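# Move the top plate from the tray onto the table

## Task

Lift the uppermost plate off the stack in the tray and set it down on the table so that no part of it extends beyond the blue tape outline. The remaining plates must stay in the tray with none resting on or overhanging a tray wall, and the tray must be left as it was. Everything has to stay in place on its own, without the robot holding it. At the end, release the plate and move the tool away from it.

## Robot and tools

Robot: one six-joint arm (a UR7e model) carrying a suction cup instead of a gripper. There is a single camera, cam_wrist, a 616x616 fisheye mounted on the wrist. Its calibration (K, D, theta_max_deg, T_world_to_cam) is given in OpenCV form. Expect small errors: about 0.5 percent in focal length, about 1.5 px in principal point, and about 0.5 deg and 2.5 mm in pose.

Frame: every position and orientation is in the scene frame. The origin sits on the table surface under the arm's base. +z points up, +x points outward, and +y is to the left when facing along +x. Positions are in metres. Quaternions are written w first (qw, qx, qy, qz). The base may be slightly tilted. The reported cup position gets less accurate at long reach.

Cup point: end_effector_position is the centre of the suction rim when the rim is free. The cup opens along the cup point's own +z axis, so pointing it at the table means +z points down. About 7 cm behind the rim, the tool body and camera spread up to about 8 cm sideways, so allow clearance near tray walls.

execute_actions, argument actions: a list holding at most one item. Optional argument pictures (boolean).
- An empty list sends nothing and returns the current state with images.
- {"rows": [...], "steps": n}: n is 1 to 15 control steps of 1/30 s each, default 15, and at least 4 in practice. Each row drives one step, and the last row repeats to fill the remaining steps.
- {"steps": n} with no rows is a wait of up to 300 steps. The count starts at the previous result and includes your reply time.
- Each row has 8 numbers: x, y, z, qw, qx, qy, qz, suction. These are an absolute target pose for the cup point in the scene frame, plus the suction level. They are not offsets.
- A row is refused, and nothing is sent, if its position lies more than 0.6 m from the last reported position along any axis of the cup point's frame.
- On every step the command is limited to 100 mm and 16 deg away from the measured pose. Large moves therefore take several calls.
- Repeat the orientation you want in every row. Do not copy the reported quaternion, which can drift.
- If position and orientation cannot both be met, position wins.

Suction value: ranges from -1 to 1. 1 is full vacuum, about 55 kPa. Smaller values ask for that fraction of full vacuum. 0.05 or less switches it off. The last setting stays in effect.

move: target is one 8-number row, an absolute pose as above. The cup point travels in a straight line lasting 0.5 to 10 s and turns the short way round. A path still unfinished at 10 s ends short of the target.
- speed: top speed in m/s, 0.002 to 0.5, default 0.25. Turning is capped at twice that value in rad/s. The real motion can lag, stray, or overshoot this speed, especially with the arm stretched out.
- stop_force: optional, 9 to 40 N. The path halts once the push against the direction of travel rises by that amount for 2 steps, or once the sensor saturates. The arm then backs off 2 steps and holds.
- Approach slowly when using stop_force, because the impact peak can still trigger a fault. The press eases within about a second.
- Leave stop_force out when lifting away from something you are pressing on.
- Do not rely on stop_force during moves that rotate the tool.
- Contact with the arm above the wrist sensor is not detected.
- The suction value in the row is applied at the start of the move.
- Result line "move:": done, off_target, moving, held, fault or contact, plus the distance to the target. limits=paced means the sent pose was clipped. limits=held means some steps were blocked, and a fast catch-up may follow.

wait: seconds, 0 to 10. Nothing new is sent.

zoom_image: camera "cam_wrist" and region [x0, y0, x1, y1] in image pixels, at most 504 by 504. It returns a closer view of the latest image.

read_manual: returns only licence text. It does no motion.

finished_scene: pass the current scene number. This cannot be undone. Call it only after the plate is released and the tool has moved clear.

Timing: commands are smoothed and lag by about 0.17 s. The final 4 steps of each action are run after the result, while you reply. A "Hand target" line appears only when nothing is pending.

Result lines:
- State: cup point pose, linear and angular velocities, and joint positions.
- "pose unreachable": the clearance check altered or blocked a command.
- HELD: marks the steps where your row was not sent, fully or partly.
- Wrist force and Wrist torque: given on the end effector's axes. When pressing, the force points back into the arm. Expect an offset up to about 4 N, noise up to about 2.4 N, and saturation near 50 N per axis. "no reading" is normal at the start.
- suction_measured: the vacuum actually reached. It stays near 0 without a seal and settles at most 0.15 under the command on an airtight surface.
- part_present: switches to 1 at 0.50 and back to 0 below 0.45.
- MOTOR HOT: warns at 70 C. At 85 C an OVER-TEMPERATURE FAULT brakes the arm until the motors cool.

Gripping:
- Switch suction on and press the 29 mm rim flat onto a smooth, flat area of the plate, clear of its rim edge, holes or seams.
- Under vacuum the cup compresses, so the held plate sits up to about 10 mm nearer the tool.
- Vacuum alone can lift a resting object.
- To release, first set the plate down on its support, then turn suction off. The cup may keep touching the plate until it is 15 mm away.
- If the cup seals onto the table, turn suction off to free it.

Avoid:
- Joint torque at its limit (132 N m for shoulders and elbow, 24.6 N m for the wrists) or any external force of 150 N causes a 10 s stop. The arm is stiff, so even a small overshoot past contact can cause one.
- Drops, slips, slams and hard pushes count against you.
- Knocking anything off the table fails the task. Occasionally a loose object gets nudged by itself.
- Joint ranges: elbow 0 to 3.142 rad, shoulder pan ±3.142 rad, other joints ±6.283 rad.

Each tool is called after ">>>" as name(argument=value, ...) on one line, values as JSON.

## Session

>>> execute_actions(actions=[])

Scene clock: 0.00 s of 4900.00 s.
end_effector_position=(+0.4299, -0.0008, +0.2410) suction_measured=0.01 part_present=0 end_effector_quat_wxyz=(+0.001, -0.002, +1.000, +0.004) end_effector_velocity=(-0.000, -0.000, -0.000) end_effector_angular_velocity=(-0.000, +0.001, -0.000)
Joint positions: [-0.316 -1.724  2.04  -1.89  -1.571 -0.317]
Joint velocities: [-0.     0.001 -0.     0.    -0.001  0.   ]
Wrist force (N, on the end effector, along its own x y z axes, offset not removed): no reading
Wrist torque (N m, same axes, about the end effector's origin, offset not removed): no reading
Hand target: +0.430, -0.001, +0.241; +0.001, -0.002, +1.000, +0.004

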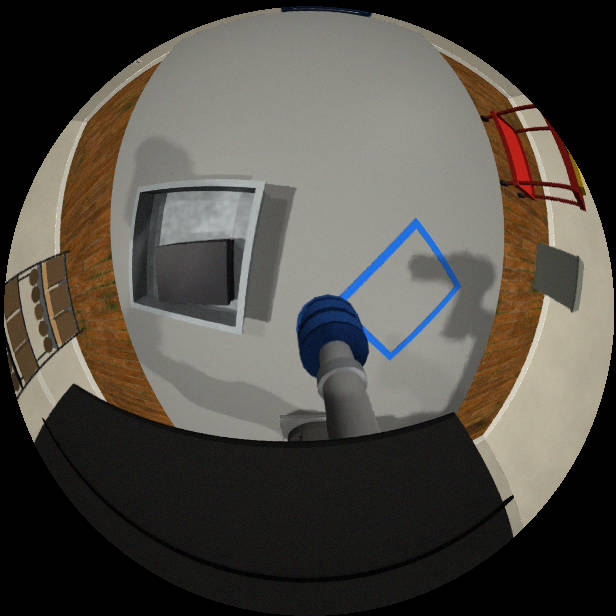

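>>> move(target=[0.43,0.19,0.2,0,0,1,0,0])

Scene clock: 1.60 s of 4900.00 s.
end_effector_position=(+0.4301, +0.1901, +0.2001) suction_measured=0.01 part_present=0 end_effector_quat_wxyz=(+0.000, -0.000, +1.000, +0.001) end_effector_velocity=(+0.000, +0.002, -0.001) end_effector_angular_velocity=(+0.000, +0.001, +0.000)
Joint positions: [ 0.133 -1.575  2.022 -2.018 -1.579  0.136]
Joint velocities: [ 0.005  0.004 -0.003 -0.001  0.     0.005]
Wrist force (N, on the end effector, along its own x y z axes, offset not removed): [-1.9 0.8 -2.3]
Wrist torque (N m, same axes, about the end effector's origin, offset not removed): [0.16 0.05 0.05]
Hand target: +0.430, +0.190, +0.200; -0.000, -0.000, +1.000, +0.001
Off the commanded pose: 0.000 m, 0 deg.
Kept back: nothing.
move: done
camera_calibration (this result's frames):
cam_wrist: T_world_to_cam=[[-0.0346344, -0.999344, 0.0105441, 0.209975], [-0.931652, 0.0361031, 0.361553, 0.328283], [-0.361696, 0.00269873, -0.932292, 0.443096], [0, 0, 0, 1]] pos_world=[0.473384, 0.19679, 0.292189]

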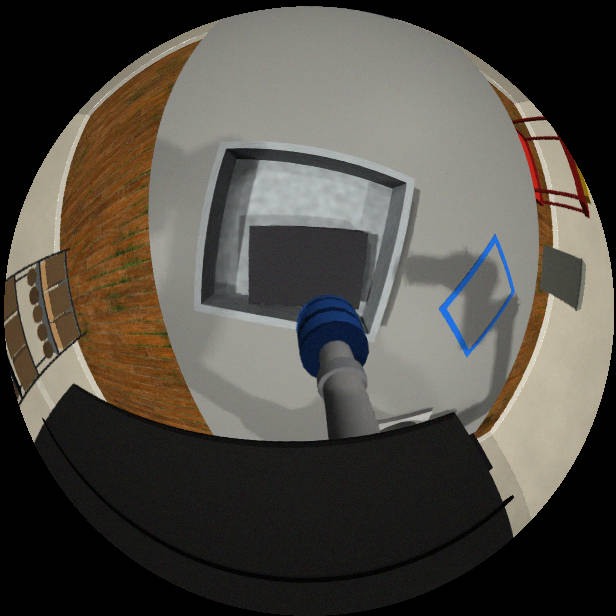

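>>> move(target=[0.428,0.197,0.07,0,0,1,0,0])

>>> move(target=[0.428,0.197,0.0,0,0,1,0,1], speed=0.01, stop_force=10)

>>> wait(seconds=0.5)

>>> move(target=[0.428,0.197,0.17,0,0,1,0,1], speed=0.1)

Scene clock: 2.97 s of 4900.00 s.
end_effector_position=(+0.4283, +0.1970, +0.0700) suction_measured=0.01 part_present=0 end_effector_quat_wxyz=(-0.000, -0.000, +1.000, +0.000) end_effector_velocity=(+0.001, +0.000, -0.002) end_effector_angular_velocity=(+0.000, -0.000, -0.000)
Joint positions: [ 0.147 -1.359  2.192 -2.404 -1.58   0.15 ]
Joint velocities: [ 0.     0.006  0.    -0.007  0.     0.   ]
Wrist force (N, on the end effector, along its own x y z axes, offset not removed): [-3.8 0.4 -3.2]
Wrist torque (N m, same axes, about the end effector's origin, offset not removed): [0.14 0.47 -0.04]
Hand target: +0.428, +0.197, +0.070; -0.000, -0.000, +1.000, +0.000
Off the commanded pose: 0.000 m, 0 deg.
Kept back: nothing.
move: done
camera_calibration (this result's frames):
cam_wrist: T_world_to_cam=[[-0.0346719, -0.999327, 0.0119405, 0.218174], [-0.931615, 0.0366431, 0.361594, 0.373214], [-0.361788, 0.00141322, -0.932259, 0.321449], [0, 0, 0, 1]] pos_world=[0.471553, 0.203898, 0.162117]

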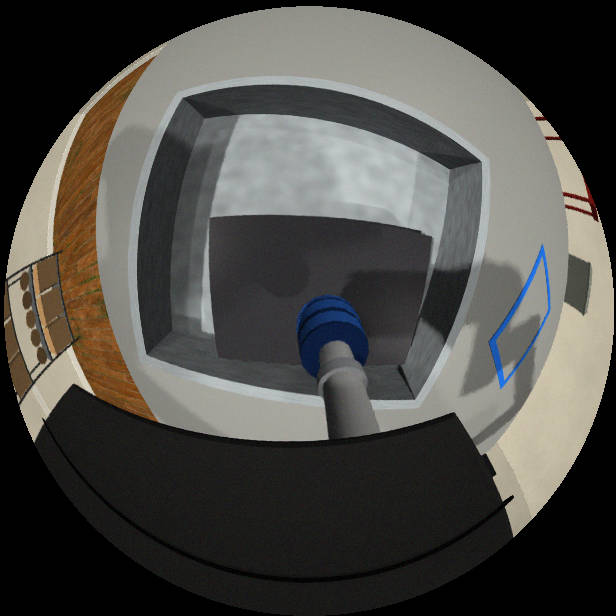

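Scene clock: 7.67 s of 4900.00 s.
end_effector_position=(+0.4281, +0.1970, +0.0267) suction_measured=1.00 part_present=1 end_effector_quat_wxyz=(-0.000, -0.000, +1.000, -0.000) end_effector_velocity=(-0.000, -0.000, +0.003) end_effector_angular_velocity=(+0.000, +0.002, -0.000)
Joint positions: [ 0.146 -1.261  2.226 -2.537 -1.58   0.149]
Joint velocities: [-0.    -0.007 -0.002  0.012  0.    -0.   ]
Wrist force (N, on the end effector, along its own x y z axes, offset not removed): [-2.6 0.4 -29.3]
Wrist torque (N m, same axes, about the end effector's origin, offset not removed): [0.10 0.25 0.00]
Hand target: +0.428, +0.197, +0.027; -0.000, -0.000, +1.000, +0.000
Off the commanded pose: 0.027 m, 0 deg.
Kept back: nothing.
move: contact
camera_calibration (this result's frames):
cam_wrist: T_world_to_cam=[[-0.0346577, -0.999327, 0.0120131, 0.218648], [-0.931564, 0.0366559, 0.361725, 0.388676], [-0.361922, 0.00134555, -0.932208, 0.281084], [0, 0, 0, 1]] pos_world=[0.471385, 0.203875, 0.118809]

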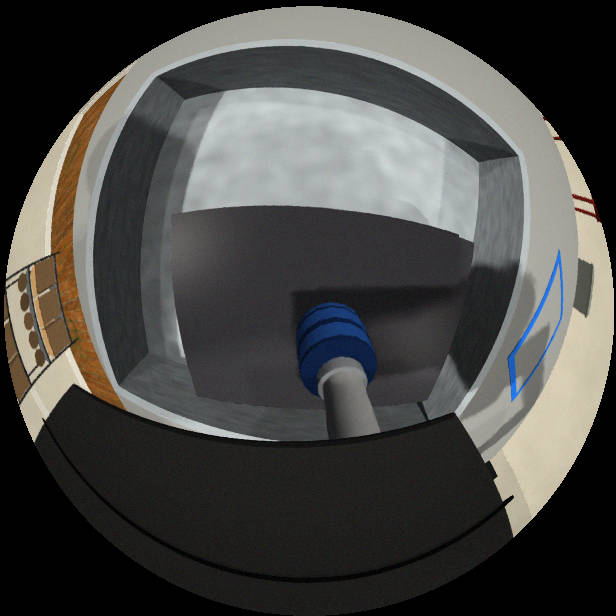

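Scene clock: 8.17 s of 4900.00 s.
end_effector_position=(+0.4282, +0.1970, +0.0271) suction_measured=1.00 part_present=1 end_effector_quat_wxyz=(-0.000, -0.000, +1.000, -0.000) end_effector_velocity=(+0.001, +0.001, +0.001) end_effector_angular_velocity=(+0.002, -0.003, +0.001)
Joint positions: [ 0.146 -1.261  2.226 -2.535 -1.58   0.149]
Joint velocities: [ 0.    -0.001 -0.002 -0.     0.002 -0.   ]
Wrist force (N, on the end effector, along its own x y z axes, offset not removed): [-6.1 1.2 -10.2]
Wrist torque (N m, same axes, about the end effector's origin, offset not removed): [0.19 0.32 -0.01]
Hand target: +0.428, +0.197, +0.027; -0.000, -0.000, +1.000, +0.000
Off the commanded pose: 0.027 m, 0 deg.
Kept back: nothing.
Steps of this call (steps 1 to 15: nothing new was sent). Readings (end_effector_position | what the end effector reports):
1: (+0.4281, +0.1970, +0.0268) | suction_measured=1.00 part_present=1
2: (+0.4281, +0.1970, +0.0268) | suction_measured=0.99 part_present=1
4: (+0.4281, +0.1970, +0.0269) | suction_measured=0.99 part_present=1
8: (+0.4281, +0.1970, +0.0270) | suction_measured=0.98 part_present=1
15: the state above
camera_calibration (this result's frames):
cam_wrist: T_world_to_cam=[[-0.0346652, -0.999327, 0.0119922, 0.218655], [-0.931605, 0.0366555, 0.36162, 0.38863], [-0.361817, 0.00136365, -0.932248, 0.281412], [0, 0, 0, 1]] pos_world=[0.471449, 0.203879, 0.119187]

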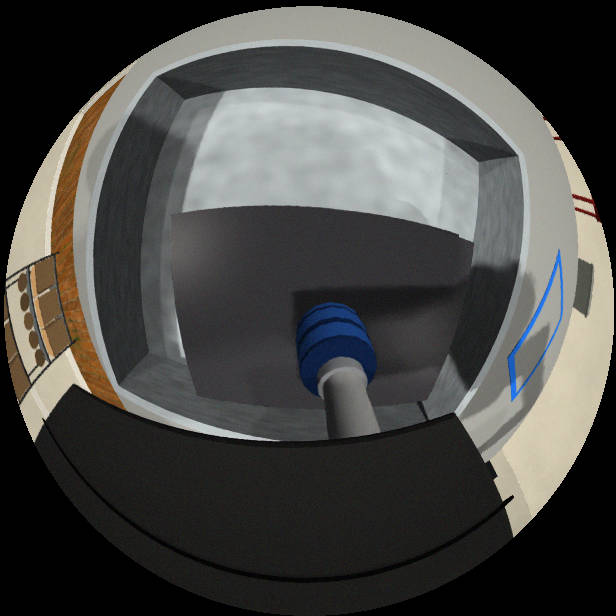

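Scene clock: 10.07 s of 4900.00 s.
end_effector_position=(+0.4276, +0.1970, +0.1700) suction_measured=0.98 part_present=1 end_effector_quat_wxyz=(+0.000, -0.000, +1.000, +0.000) end_effector_velocity=(+0.000, -0.000, +0.002) end_effector_angular_velocity=(+0.000, -0.001, -0.000)
Joint positions: [ 0.149 -1.536  2.069 -2.104 -1.58   0.152]
Joint velocities: [-0.    -0.002 -0.004  0.005  0.     0.   ]
Wrist force (N, on the end effector, along its own x y z axes, offset not removed): [-1.5 0.7 0.8]
Wrist torque (N m, same axes, about the end effector's origin, offset not removed): [0.13 0.15 0.08]
Hand target: +0.428, +0.197, +0.170; +0.000, +0.000, +1.000, +0.000
Off the commanded pose: 0.000 m, 0 deg.
Kept back: nothing.
move: done
camera_calibration (this result's frames):
cam_wrist: T_world_to_cam=[[-0.0346667, -0.999327, 0.0119602, 0.216867], [-0.931664, 0.0366456, 0.361469, 0.336473], [-0.361664, 0.00138804, -0.932307, 0.414383], [0, 0, 0, 1]] pos_world=[0.470866, 0.203815, 0.262114]

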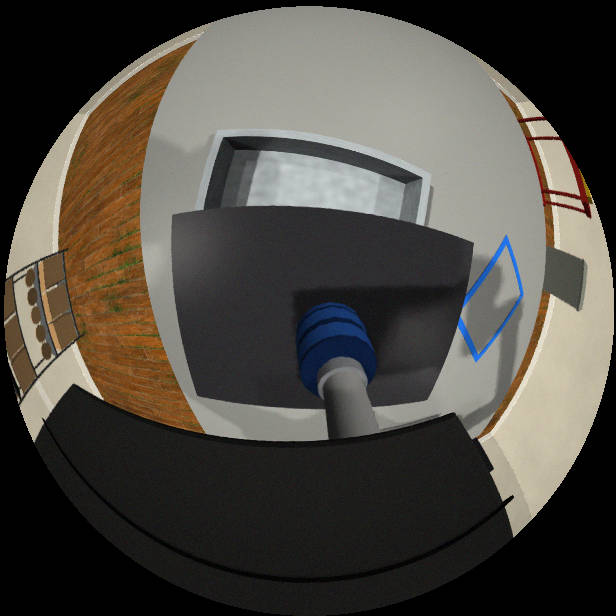

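>>> move(target=[0.37,-0.168,0.15,0,-0.4266,0.9044,0,1])

>>> move(target=[0.37,-0.168,0.03,0,-0.4266,0.9044,0,1], speed=0.15)

Scene clock: 12.63 s of 4900.00 s.
end_effector_position=(+0.3698, -0.1685, +0.1499) suction_measured=0.99 part_present=1 end_effector_quat_wxyz=(-0.001, -0.426, +0.905, -0.001) end_effector_velocity=(+0.000, -0.001, +0.000) end_effector_angular_velocity=(+0.002, -0.001, +0.006)
Joint positions: [-0.759 -1.68   2.259 -2.159 -1.578 -1.636]
Joint velocities: [-0.003  0.001 -0.002  0.001  0.002 -0.009]
Wrist force (N, on the end effector, along its own x y z axes, offset not removed): [-1.7 1.9 -1.4]
Wrist torque (N m, same axes, about the end effector's origin, offset not removed): [0.33 0.15 0.05]
Hand target: +0.370, -0.169, +0.150; -0.001, -0.427, +0.904, -0.001
Off the commanded pose: 0.001 m, 0 deg.
Kept back: nothing.
move: done
camera_calibration (this result's frames):
cam_wrist: T_world_to_cam=[[0.748806, -0.662656, 0.013309, -0.383265], [-0.620919, -0.694335, 0.363811, 0.0648319], [-0.231841, -0.280688, -0.931378, 0.279574], [0, 0, 0, 1]] pos_world=[0.392063, -0.130485, 0.241903]

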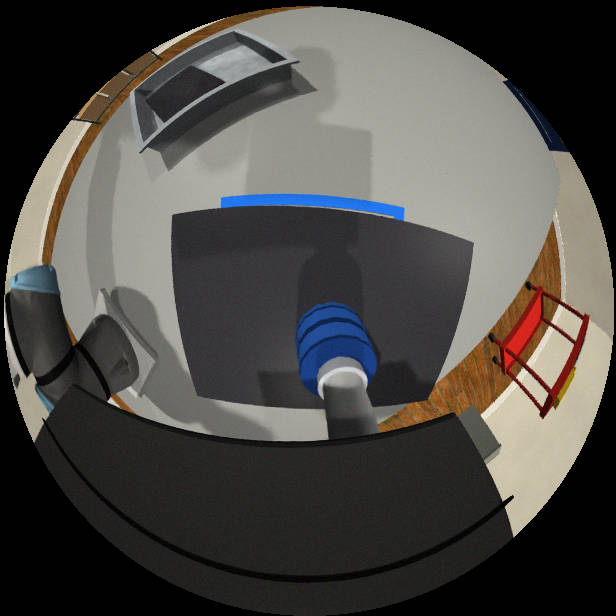

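Scene clock: 13.97 s of 4900.00 s.
end_effector_position=(+0.3702, -0.1682, +0.0300) suction_measured=0.98 part_present=1 end_effector_quat_wxyz=(-0.000, -0.427, +0.904, +0.000) end_effector_velocity=(+0.000, -0.000, -0.001) end_effector_angular_velocity=(-0.001, -0.001, +0.001)
Joint positions: [-0.761 -1.4    2.403 -2.582 -1.576 -1.639]
Joint velocities: [ 0.001  0.004  0.    -0.006 -0.     0.   ]
Wrist force (N, on the end effector, along its own x y z axes, offset not removed): [-1.7 1.0 0.6]
Wrist torque (N m, same axes, about the end effector's origin, offset not removed): [0.17 0.12 0.11]
Hand target: +0.370, -0.168, +0.030; -0.000, -0.427, +0.904, -0.000
Off the commanded pose: 0.000 m, 0 deg.
Kept back: nothing.
move: done
camera_calibration (this result's frames):
cam_wrist: T_world_to_cam=[[0.749066, -0.662389, 0.0118923, -0.381838], [-0.620849, -0.695601, 0.361505, 0.10871], [-0.231185, -0.278175, -0.932294, 0.168235], [0, 0, 0, 1]] pos_world=[0.392407, -0.130507, 0.122087]

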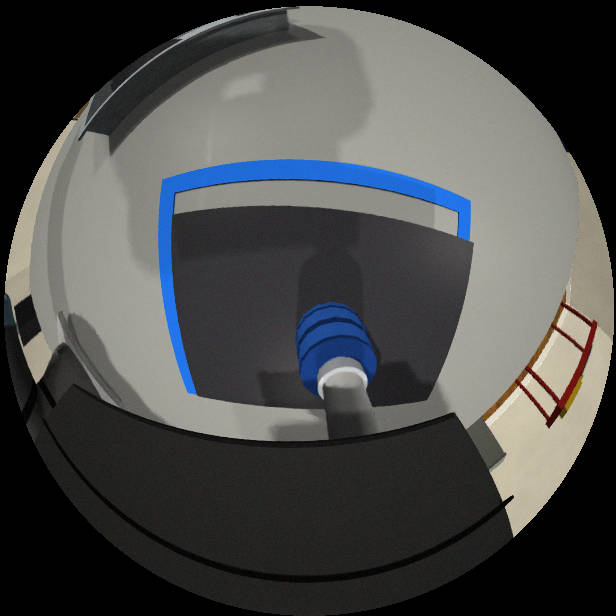

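>>> move(target=[0.371,-0.156,0.006,0,-0.4266,0.9044,0,1], speed=0.03)

Scene clock: 26.10 s of 4900.00 s.
end_effector_position=(+0.3711, -0.1561, +0.0061) suction_measured=0.98 part_present=1 end_effector_quat_wxyz=(+0.000, -0.427, +0.904, +0.000) end_effector_velocity=(+0.001, +0.001, -0.001) end_effector_angular_velocity=(-0.001, -0.002, +0.001)
Joint positions: [-0.736 -1.333  2.43  -2.676 -1.576 -1.614]
Joint velocities: [ 0.003  0.005  0.001 -0.007  0.     0.002]
Wrist force (N, on the end effector, along its own x y z axes, offset not removed): [-5.0 2.0 -1.3]
Wrist torque (N m, same axes, about the end effector's origin, offset not removed): [0.42 0.57 -0.02]
Hand target: +0.371, -0.156, +0.006; +0.000, -0.427, +0.904, +0.000
Off the commanded pose: 0.000 m, 0 deg.
Kept back: nothing.
move: done
camera_calibration (this result's frames):
cam_wrist: T_world_to_cam=[[0.74912, -0.662327, 0.0119355, -0.374165], [-0.620821, -0.695662, 0.361434, 0.12631], [-0.231084, -0.278167, -0.932321, 0.149511], [0, 0, 0, 1]] pos_world=[0.393261, -0.118361, 0.0982055]

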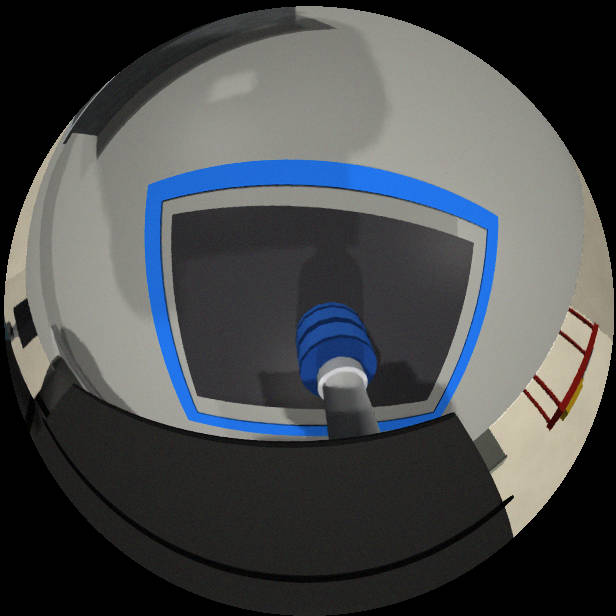

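Good.

>>> move(target=[0.371,-0.156,-0.02,0,-0.4266,0.9044,0,1], speed=0.008, stop_force=9)

>>> execute_actions(actions=[{"rows":[[0.371,-0.156,0.004,0,-0.4266,0.9044,0,0]],"steps":15}])

>>> move(target=[0.371,-0.156,0.2,0,-0.4266,0.9044,0,0], speed=0.15)

Scene clock: 27.23 s of 4900.00 s.
end_effector_position=(+0.3710, -0.1559, +0.0016) suction_measured=1.00 part_present=1 end_effector_quat_wxyz=(-0.000, -0.427, +0.904, +0.000) end_effector_velocity=(+0.000, +0.000, +0.002) end_effector_angular_velocity=(+0.001, +0.001, +0.001)
Joint positions: [-0.736 -1.319  2.433 -2.692 -1.576 -1.614]
Joint velocities: [ 0.001 -0.006 -0.003  0.01   0.    -0.   ]
Wrist force (N, on the end effector, along its own x y z axes, offset not removed): [-2.9 3.4 -28.2]
Wrist torque (N m, same axes, about the end effector's origin, offset not removed): [0.34 0.29 -0.02]
Hand target: +0.371, -0.156, +0.002; +0.000, -0.427, +0.904, +0.000
Off the commanded pose: 0.022 m, 0 deg.
Kept back: nothing.
move: contact
camera_calibration (this result's frames):
cam_wrist: T_world_to_cam=[[0.74912, -0.662331, 0.0116937, -0.373939], [-0.62075, -0.695709, 0.361466, 0.127958], [-0.231275, -0.27804, -0.932312, 0.145465], [0, 0, 0, 1]] pos_world=[0.393197, -0.118204, 0.0937395]

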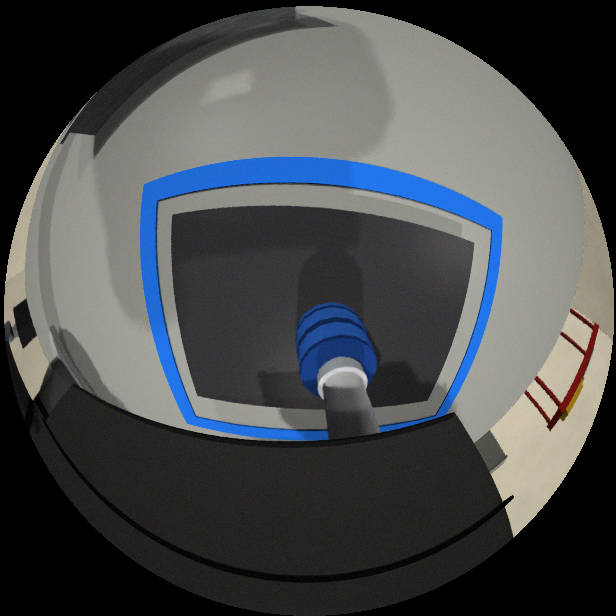

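Scene clock: 27.60 s of 4900.00 s.
end_effector_position=(+0.3710, -0.1560, +0.0039) suction_measured=0.01 part_present=0 end_effector_quat_wxyz=(-0.000, -0.427, +0.904, +0.000) end_effector_velocity=(+0.000, -0.001, +0.001) end_effector_angular_velocity=(-0.001, -0.000, -0.001)
Joint positions: [-0.736 -1.326  2.432 -2.684 -1.576 -1.614]
Joint velocities: [-0.    -0.003 -0.001  0.003 -0.001  0.   ]
Wrist force (N, on the end effector, along its own x y z axes, offset not removed): [-1.2 0.8 -7.8]
Wrist torque (N m, same axes, about the end effector's origin, offset not removed): [0.21 0.13 0.07]
Steps of this call (steps 1 to 11: the first 11 steps of this action). Readings (end_effector_position | what the end effector reports):
1: (+0.3710, -0.1559, +0.0017) | suction_measured=0.06 part_present=0
2: (+0.3710, -0.1559, +0.0021) | suction_measured=0.01 part_present=0
4: (+0.3709, -0.1559, +0.0029) | suction_measured=0.01 part_present=0
8: (+0.3710, -0.1559, +0.0037) | suction_measured=0.01 part_present=0
11: the state above

Scene clock: 29.67 s of 4900.00 s.
end_effector_position=(+0.3706, -0.1556, +0.2001) suction_measured=0.01 part_present=0 end_effector_quat_wxyz=(-0.000, -0.427, +0.904, -0.000) end_effector_velocity=(-0.000, -0.000, +0.001) end_effector_angular_velocity=(+0.001, +0.002, -0.001)
Joint positions: [-0.733 -1.763  2.181 -1.996 -1.576 -1.611]
Joint velocities: [-0.001 -0.001 -0.003  0.007 -0.    -0.   ]
Wrist force (N, on the end effector, along its own x y z axes, offset not removed): [-4.0 0.7 -2.9]
Wrist torque (N m, same axes, about the end effector's origin, offset not removed): [0.15 0.45 0.07]
Hand target: +0.371, -0.156, +0.200; +0.000, -0.427, +0.904, +0.000
Off your previous action's commanded pose: 0.000 m, 0 deg at its last step (step 4 of this call).
Off the commanded pose: 0.001 m, 0 deg.
Kept back: nothing.
move: done
camera_calibration (this result's frames):
cam_wrist: T_world_to_cam=[[0.749193, -0.662243, 0.0120506, -0.375867], [-0.620742, -0.695664, 0.361569, 0.0561941], [-0.231063, -0.278365, -0.932268, 0.330376], [0, 0, 0, 1]] pos_world=[0.392816, -0.117858, 0.29221]

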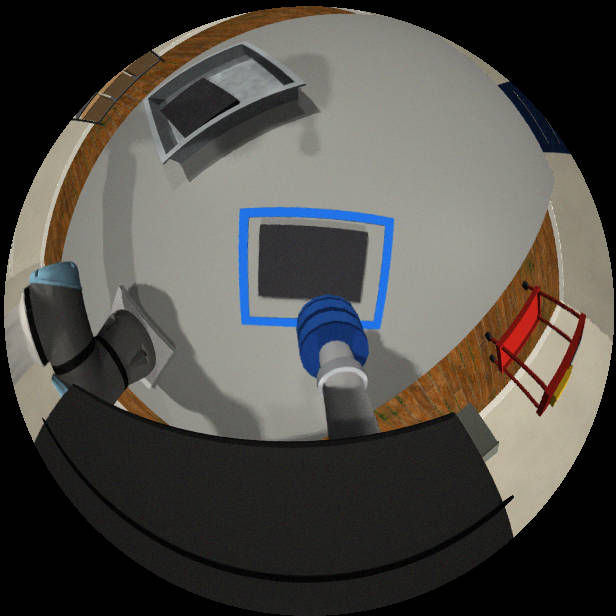

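>>> finished_scene(scene=1)

The scene is finished: the task was done.


## Next scene

The same job, from a new start.

>>> execute_actions(actions=[])

Scene clock: 0.00 s of 4900.00 s.
end_effector_position=(+0.4299, -0.0008, +0.2410) suction_measured=0.01 part_present=0 end_effector_quat_wxyz=(+0.001, -0.002, +1.000, +0.004) end_effector_velocity=(-0.000, -0.000, +0.000) end_effector_angular_velocity=(+0.000, -0.000, -0.000)
Joint positions: [-0.316 -1.724  2.04  -1.89  -1.571 -0.317]
Joint velocities: [-0.    -0.001 -0.     0.001  0.    -0.   ]
Wrist force (N, on the end effector, along its own x y z axes, offset not removed): no reading
Wrist torque (N m, same axes, about the end effector's origin, offset not removed): no reading
Hand target: +0.430, -0.001, +0.241; +0.001, -0.002, +1.000, +0.004
camera_calibration (this result's frames):
cam_wrist: T_world_to_cam=[[-0.03052, -0.999527, 0.00365814, 0.0186774], [-0.932166, 0.0297836, 0.360804, 0.320544], [-0.360743, 0.00760173, -0.932634, 0.481404], [0, 0, 0, 1]] pos_world=[0.473033, 0.0054621, 0.333252]

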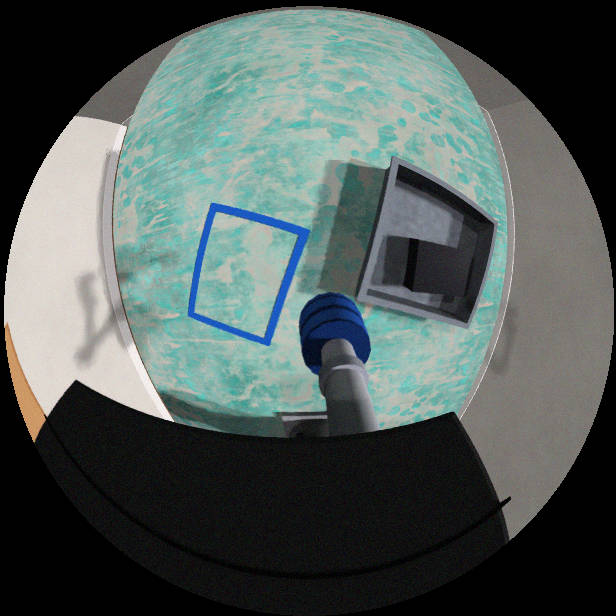

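>>> move(target=[0.429,-0.21,0.19,0,0,1,0,0])

Scene clock: 1.67 s of 4900.00 s.
end_effector_position=(+0.4289, -0.2101, +0.1901) suction_measured=0.01 part_present=0 end_effector_quat_wxyz=(-0.000, -0.000, +1.000, -0.001) end_effector_velocity=(+0.001, -0.001, -0.001) end_effector_angular_velocity=(+0.003, -0.001, +0.000)
Joint positions: [-0.736 -1.556  2.023 -2.045 -1.577 -0.733]
Joint velocities: [-0.002  0.004 -0.001 -0.002  0.002 -0.003]
Wrist force (N, on the end effector, along its own x y z axes, offset not removed): [-2.9 -2.0 -1.1]
Wrist torque (N m, same axes, about the end effector's origin, offset not removed): [-0.28 0.23 0.02]
Hand target: +0.429, -0.210, +0.190; -0.000, -0.000, +1.000, -0.001
Off the commanded pose: 0.000 m, 0 deg.
Kept back: nothing.
move: done
camera_calibration (this result's frames):
cam_wrist: T_world_to_cam=[[-0.0346693, -0.999312, 0.0131533, -0.190354], [-0.931452, 0.0370793, 0.361969, 0.345247], [-0.362208, 0.000297562, -0.932097, 0.4341], [0, 0, 0, 1]] pos_world=[0.472216, -0.203154, 0.282158]

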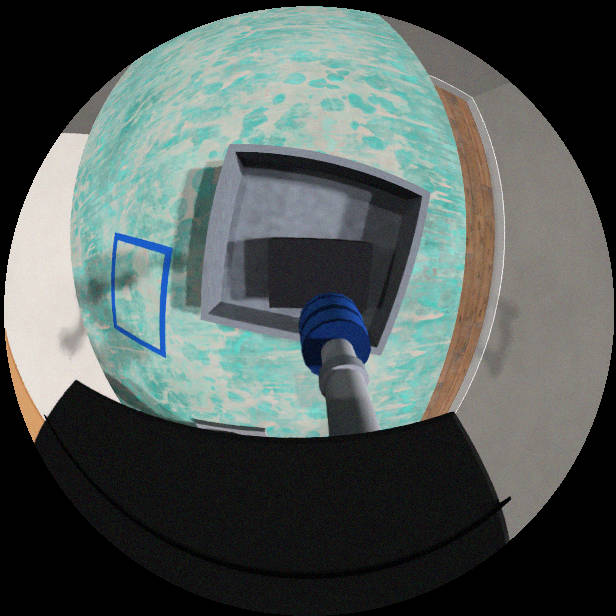

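>>> move(target=[0.42,-0.2185,0.07,0,0,1,0,0])

>>> move(target=[0.42,-0.2185,0.0,0,0,1,0,1], speed=0.01, stop_force=10)

>>> move(target=[0.42,-0.2185,0.19,0,0,1,0,1], speed=0.1)

Scene clock: 2.97 s of 4900.00 s.
end_effector_position=(+0.4202, -0.2187, +0.0701) suction_measured=0.01 part_present=0 end_effector_quat_wxyz=(-0.000, -0.000, +1.000, -0.000) end_effector_velocity=(+0.000, -0.000, -0.002) end_effector_angular_velocity=(-0.001, -0.001, -0.000)
Joint positions: [-0.765 -1.366  2.189 -2.401 -1.576 -0.762]
Joint velocities: [-0.     0.004  0.002 -0.008  0.    -0.   ]
Wrist force (N, on the end effector, along its own x y z axes, offset not removed): [-1.3 0.7 -1.6]
Wrist torque (N m, same axes, about the end effector's origin, offset not removed): [0.12 0.04 0.07]
Hand target: +0.420, -0.219, +0.070; -0.000, -0.000, +1.000, -0.000
Off the commanded pose: 0.000 m, 0 deg.
Kept back: nothing.
move: done
camera_calibration (this result's frames):
cam_wrist: T_world_to_cam=[[-0.0346741, -0.999327, 0.011978, -0.19756], [-0.931599, 0.0366587, 0.361634, 0.38086], [-0.361829, 0.00138062, -0.932243, 0.319153], [0, 0, 0, 1]] pos_world=[0.463438, -0.21183, 0.162163]

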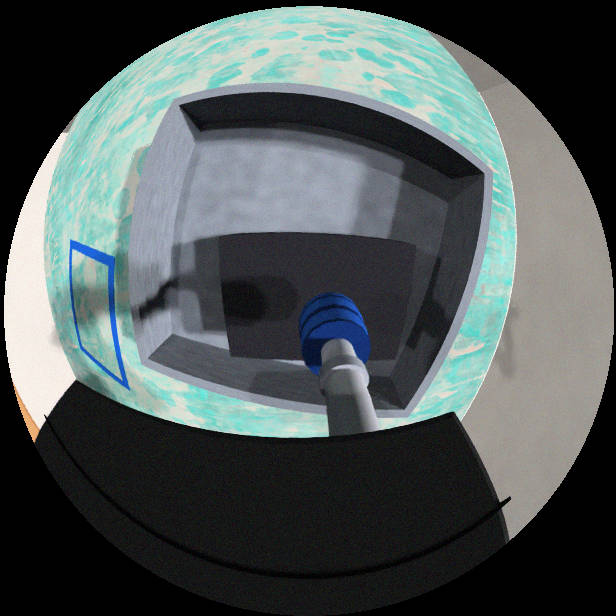

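Scene clock: 7.27 s of 4900.00 s.
end_effector_position=(+0.4201, -0.2186, +0.0307) suction_measured=1.00 part_present=1 end_effector_quat_wxyz=(-0.000, -0.000, +1.000, +0.000) end_effector_velocity=(-0.001, +0.001, +0.002) end_effector_angular_velocity=(+0.002, +0.002, +0.000)
Joint positions: [-0.766 -1.277  2.221 -2.522 -1.576 -0.762]
Joint velocities: [ 0.    -0.007 -0.001  0.011  0.    -0.   ]
Wrist force (N, on the end effector, along its own x y z axes, offset not removed): [-2.5 2.5 -26.9]
Wrist torque (N m, same axes, about the end effector's origin, offset not removed): [0.39 0.26 -0.01]
Hand target: +0.420, -0.219, +0.031; -0.000, -0.000, +1.000, +0.000
Off the commanded pose: 0.031 m, 0 deg.
Kept back: nothing.
move: contact
camera_calibration (this result's frames):
cam_wrist: T_world_to_cam=[[-0.0346649, -0.999329, 0.0118106, -0.196985], [-0.931562, 0.0365894, 0.361737, 0.39496], [-0.361926, 0.00153725, -0.932206, 0.282492], [0, 0, 0, 1]] pos_world=[0.463343, -0.211738, 0.122796]

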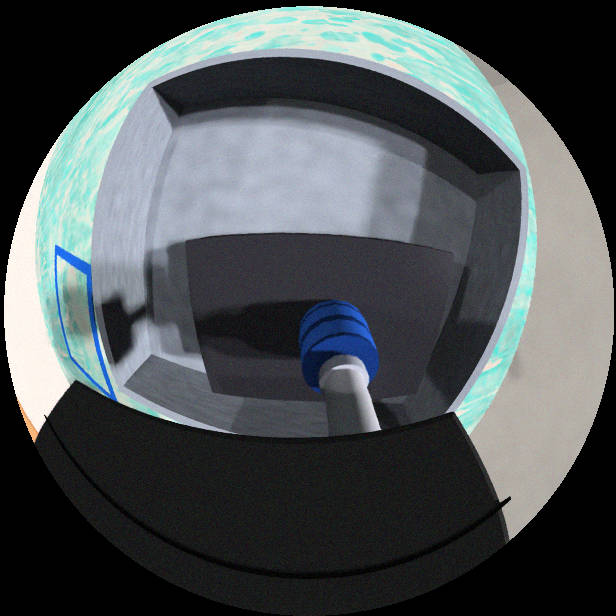

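Scene clock: 9.30 s of 4900.00 s.
end_effector_position=(+0.4197, -0.2182, +0.1900) suction_measured=0.99 part_present=1 end_effector_quat_wxyz=(+0.000, -0.000, +1.000, -0.000) end_effector_velocity=(+0.001, -0.000, +0.003) end_effector_angular_velocity=(-0.000, -0.002, -0.000)
Joint positions: [-0.764 -1.567  2.034 -2.045 -1.576 -0.76 ]
Joint velocities: [ 0.    -0.002 -0.005  0.005  0.001  0.   ]
Wrist force (N, on the end effector, along its own x y z axes, offset not removed): [-2.4 0.7 -1.5]
Wrist torque (N m, same axes, about the end effector's origin, offset not removed): [0.22 0.28 0.01]
Hand target: +0.420, -0.218, +0.190; +0.000, +0.000, +1.000, +0.000
Off the commanded pose: 0.000 m, 0 deg.
Kept back: nothing.
move: done
camera_calibration (this result's frames):
cam_wrist: T_world_to_cam=[[-0.0346677, -0.999327, 0.0119812, -0.19851], [-0.931665, 0.0366541, 0.361465, 0.337083], [-0.361661, 0.00136869, -0.932309, 0.43075], [0, 0, 0, 1]] pos_world=[0.462952, -0.211322, 0.282127]

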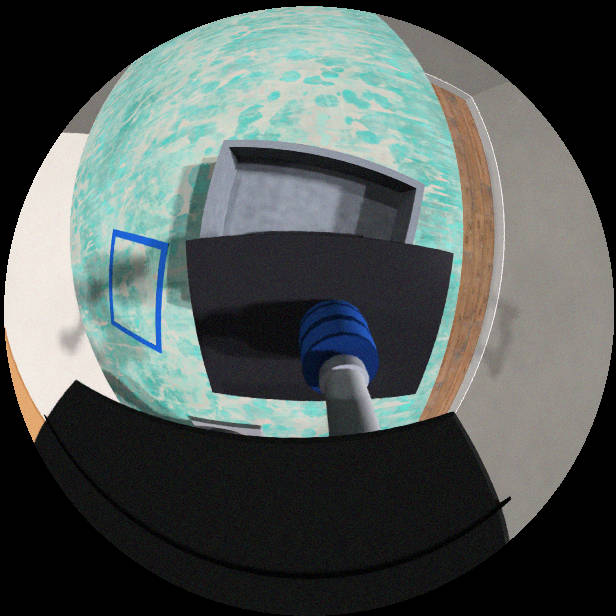

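>>> move(target=[0.41,0.13,0.15,0,-0.5736,0.8192,0,1])

>>> move(target=[0.41,0.13,0.015,0,-0.5736,0.8192,0,1], speed=0.15)

Scene clock: 12.50 s of 4900.00 s.
end_effector_position=(+0.4104, +0.1303, +0.1499) suction_measured=0.96 part_present=1 end_effector_quat_wxyz=(+0.001, -0.573, +0.819, +0.001) end_effector_velocity=(+0.000, +0.002, +0.000) end_effector_angular_velocity=(+0.000, -0.001, +0.007)
Joint positions: [-0.004 -1.608  2.2   -2.166 -1.578 -1.222]
Joint velocities: [ 0.006  0.002 -0.002  0.     0.    -0.001]
Wrist force (N, on the end effector, along its own x y z axes, offset not removed): [-2.0 0.1 -1.1]
Wrist torque (N m, same axes, about the end effector's origin, offset not removed): [0.09 0.12 0.03]
Hand target: +0.410, +0.130, +0.150; +0.001, -0.574, +0.819, +0.001
Off the commanded pose: 0.000 m, 0 deg.
Kept back: nothing.
move: done
camera_calibration (this result's frames):
cam_wrist: T_world_to_cam=[[0.926968, -0.374955, 0.0117584, -0.326052], [-0.353838, -0.863492, 0.359417, 0.210542], [-0.124612, -0.337329, -0.933103, 0.336487], [0, 0, 0, 1]] pos_world=[0.418668, 0.173053, 0.242138]

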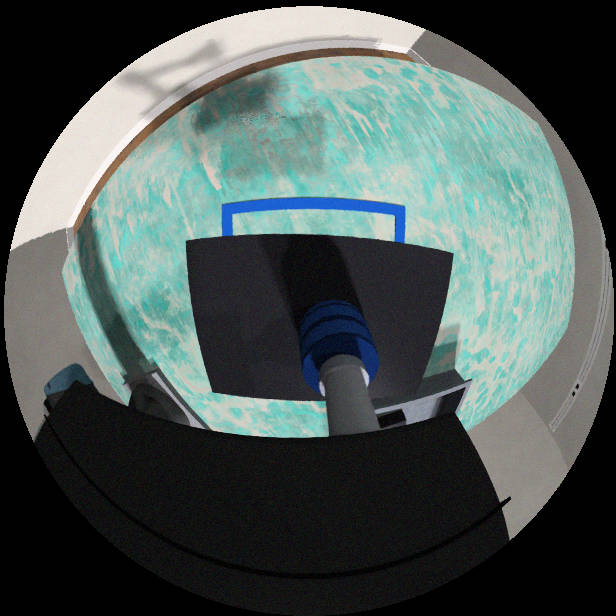

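Scene clock: 13.93 s of 4900.00 s.
end_effector_position=(+0.4103, +0.1299, +0.0149) suction_measured=0.99 part_present=1 end_effector_quat_wxyz=(-0.000, -0.574, +0.819, +0.000) end_effector_velocity=(+0.001, -0.000, -0.001) end_effector_angular_velocity=(-0.000, -0.001, +0.000)
Joint positions: [-0.007 -1.303  2.347 -2.616 -1.58  -1.225]
Joint velocities: [-0.     0.005 -0.    -0.006 -0.    -0.   ]
Wrist force (N, on the end effector, along its own x y z axes, offset not removed): [-3.7 1.8 -1.5]
Wrist torque (N m, same axes, about the end effector's origin, offset not removed): [0.27 0.35 0.08]
Hand target: +0.410, +0.130, +0.015; -0.000, -0.574, +0.819, -0.000
Off the commanded pose: 0.000 m, 0 deg.
Kept back: nothing.
move: done
camera_calibration (this result's frames):
cam_wrist: T_world_to_cam=[[0.927144, -0.374516, 0.011912, -0.324711], [-0.353198, -0.86287, 0.361534, 0.258383], [-0.125122, -0.339401, -0.932283, 0.210882], [0, 0, 0, 1]] pos_world=[0.4187, 0.172915, 0.107056]

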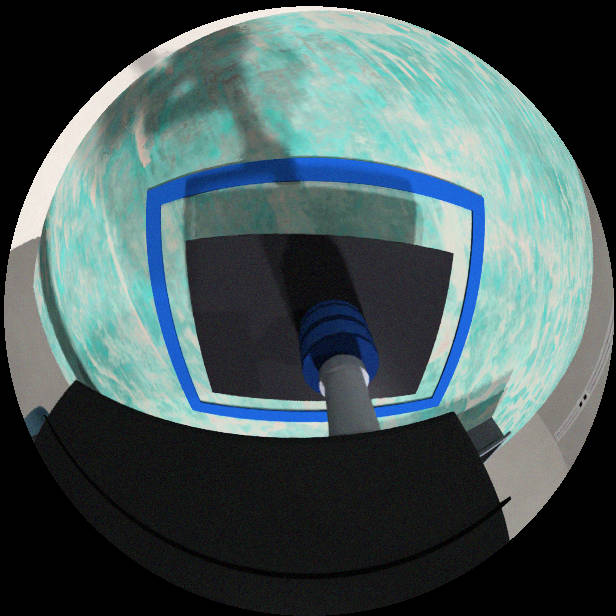

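Shift up 8 mm, left 3 mm.

>>> move(target=[0.41,0.1385,0.008,0,-0.5736,0.8192,0,1], speed=0.03)

>>> move(target=[0.41,0.1385,-0.02,0,-0.5736,0.8192,0,1], speed=0.008, stop_force=9)

>>> execute_actions(actions=[{"rows":[[0.41,0.1385,0.006,0,-0.5736,0.8192,0,0]],"steps":15}])

>>> move(target=[0.41,0.1385,0.2,0,-0.5736,0.8192,0,0], speed=0.15)

Scene clock: 14.93 s of 4900.00 s.
end_effector_position=(+0.4100, +0.1384, +0.0081) suction_measured=0.99 part_present=1 end_effector_quat_wxyz=(+0.000, -0.574, +0.819, +0.000) end_effector_velocity=(-0.000, +0.002, -0.001) end_effector_angular_velocity=(+0.000, -0.001, +0.000)
Joint positions: [ 0.014 -1.279  2.344 -2.637 -1.58  -1.204]
Joint velocities: [ 0.004  0.003 -0.    -0.003  0.     0.004]
Wrist force (N, on the end effector, along its own x y z axes, offset not removed): [-3.1 1.2 -1.0]
Wrist torque (N m, same axes, about the end effector's origin, offset not removed): [0.11 0.25 0.05]
Hand target: +0.410, +0.139, +0.008; +0.000, -0.574, +0.819, +0.000
Off the commanded pose: 0.000 m, 0 deg.
Kept back: nothing.
move: done
camera_calibration (this result's frames):
cam_wrist: T_world_to_cam=[[0.927198, -0.374382, 0.011944, -0.321203], [-0.35309, -0.862933, 0.361488, 0.268002], [-0.125028, -0.339388, -0.9323, 0.207282], [0, 0, 0, 1]] pos_world=[0.418364, 0.181364, 0.100206]

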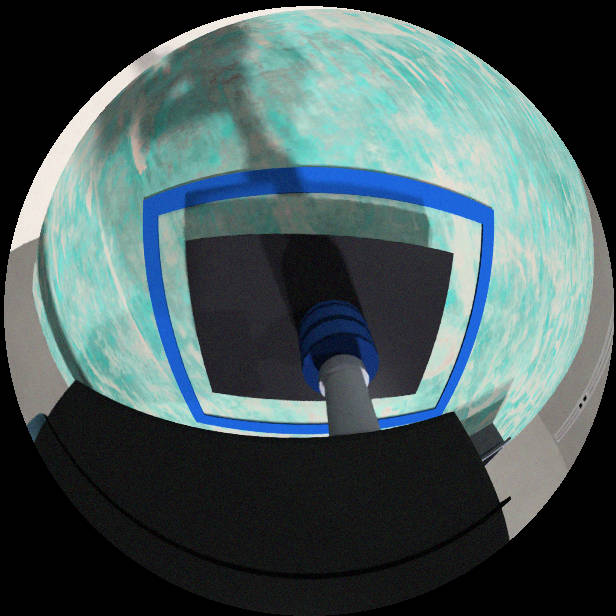

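Scene clock: 16.33 s of 4900.00 s.
end_effector_position=(+0.4099, +0.1384, -0.0002) suction_measured=0.98 part_present=1 end_effector_quat_wxyz=(-0.000, -0.574, +0.819, +0.000) end_effector_velocity=(-0.001, -0.000, +0.002) end_effector_angular_velocity=(+0.000, +0.002, -0.001)
Joint positions: [ 0.014 -1.255  2.348 -2.666 -1.58  -1.205]
Joint velocities: [-0.001 -0.007  0.     0.009  0.    -0.   ]
Wrist force (N, on the end effector, along its own x y z axes, offset not removed): [-1.1 6.6 -37.3]
Wrist torque (N m, same axes, about the end effector's origin, offset not removed): [0.13 0.43 0.07]
Hand target: +0.410, +0.138, +0.000; +0.000, -0.574, +0.819, +0.000
Off the commanded pose: 0.020 m, 0 deg.
Kept back: nothing.
move: contact
camera_calibration (this result's frames):
cam_wrist: T_world_to_cam=[[0.927208, -0.37436, 0.0117984, -0.321025], [-0.353012, -0.862941, 0.361547, 0.270986], [-0.125167, -0.339394, -0.932279, 0.199593], [0, 0, 0, 1]] pos_world=[0.418301, 0.181407, 0.09189]

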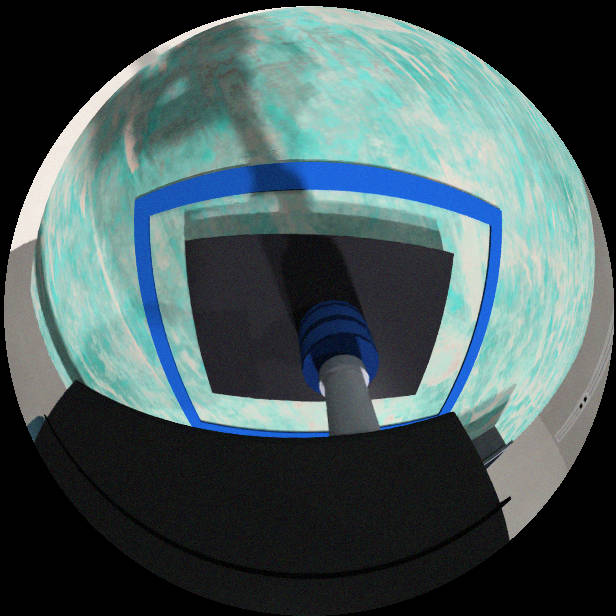

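Scene clock: 16.70 s of 4900.00 s.
end_effector_position=(+0.4100, +0.1384, +0.0058) suction_measured=0.01 part_present=0 end_effector_quat_wxyz=(-0.000, -0.573, +0.819, +0.000) end_effector_velocity=(+0.000, +0.000, +0.003) end_effector_angular_velocity=(-0.000, -0.001, -0.000)
Joint positions: [ 0.014 -1.272  2.345 -2.645 -1.58  -1.204]
Joint velocities: [ 0.    -0.008 -0.001  0.008 -0.     0.   ]
Wrist force (N, on the end effector, along its own x y z axes, offset not removed): [-3.3 2.7 -2.4]
Wrist torque (N m, same axes, about the end effector's origin, offset not removed): [0.43 0.30 0.21]
Steps of this call (steps 1 to 11: the first 11 steps of this action). Readings (end_effector_position | what the end effector reports):
1: (+0.4099, +0.1384, -0.0001) | suction_measured=0.03 part_present=0
2: (+0.4099, +0.1384, +0.0009) | suction_measured=0.01 part_present=0
4: (+0.4099, +0.1384, +0.0032) | suction_measured=0.01 part_present=0
8: (+0.4100, +0.1384, +0.0053) | suction_measured=0.01 part_present=0
11: the state above

Scene clock: 18.73 s of 4900.00 s.
end_effector_position=(+0.4095, +0.1386, +0.2001) suction_measured=0.01 part_present=0 end_effector_quat_wxyz=(+0.000, -0.574, +0.819, -0.000) end_effector_velocity=(+0.000, -0.000, +0.002) end_effector_angular_velocity=(+0.000, +0.001, +0.001)
Joint positions: [ 0.019 -1.672  2.112 -2.012 -1.58  -1.2  ]
Joint velocities: [-0.001 -0.001 -0.004  0.005  0.    -0.002]
Wrist force (N, on the end effector, along its own x y z axes, offset not removed): [-3.2 0.3 -1.5]
Wrist torque (N m, same axes, about the end effector's origin, offset not removed): [0.09 0.25 -0.01]
Hand target: +0.409, +0.138, +0.200; +0.000, -0.574, +0.819, +0.000
Off your previous action's commanded pose: 0.000 m, 0 deg at its last step (step 4 of this call).
Off the commanded pose: 0.001 m, 0 deg.
Kept back: nothing.
move: done
camera_calibration (this result's frames):
cam_wrist: T_world_to_cam=[[0.927224, -0.374313, 0.0120204, -0.322937], [-0.353057, -0.862963, 0.361449, 0.198567], [-0.124922, -0.339388, -0.932314, 0.386231], [0, 0, 0, 1]] pos_world=[0.417789, 0.181559, 0.292198]

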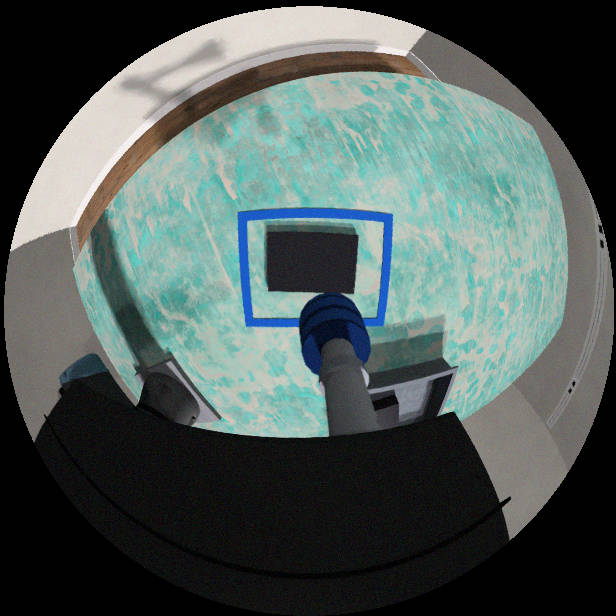

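>>> finished_scene(scene=2)

The scene is finished: the task was done.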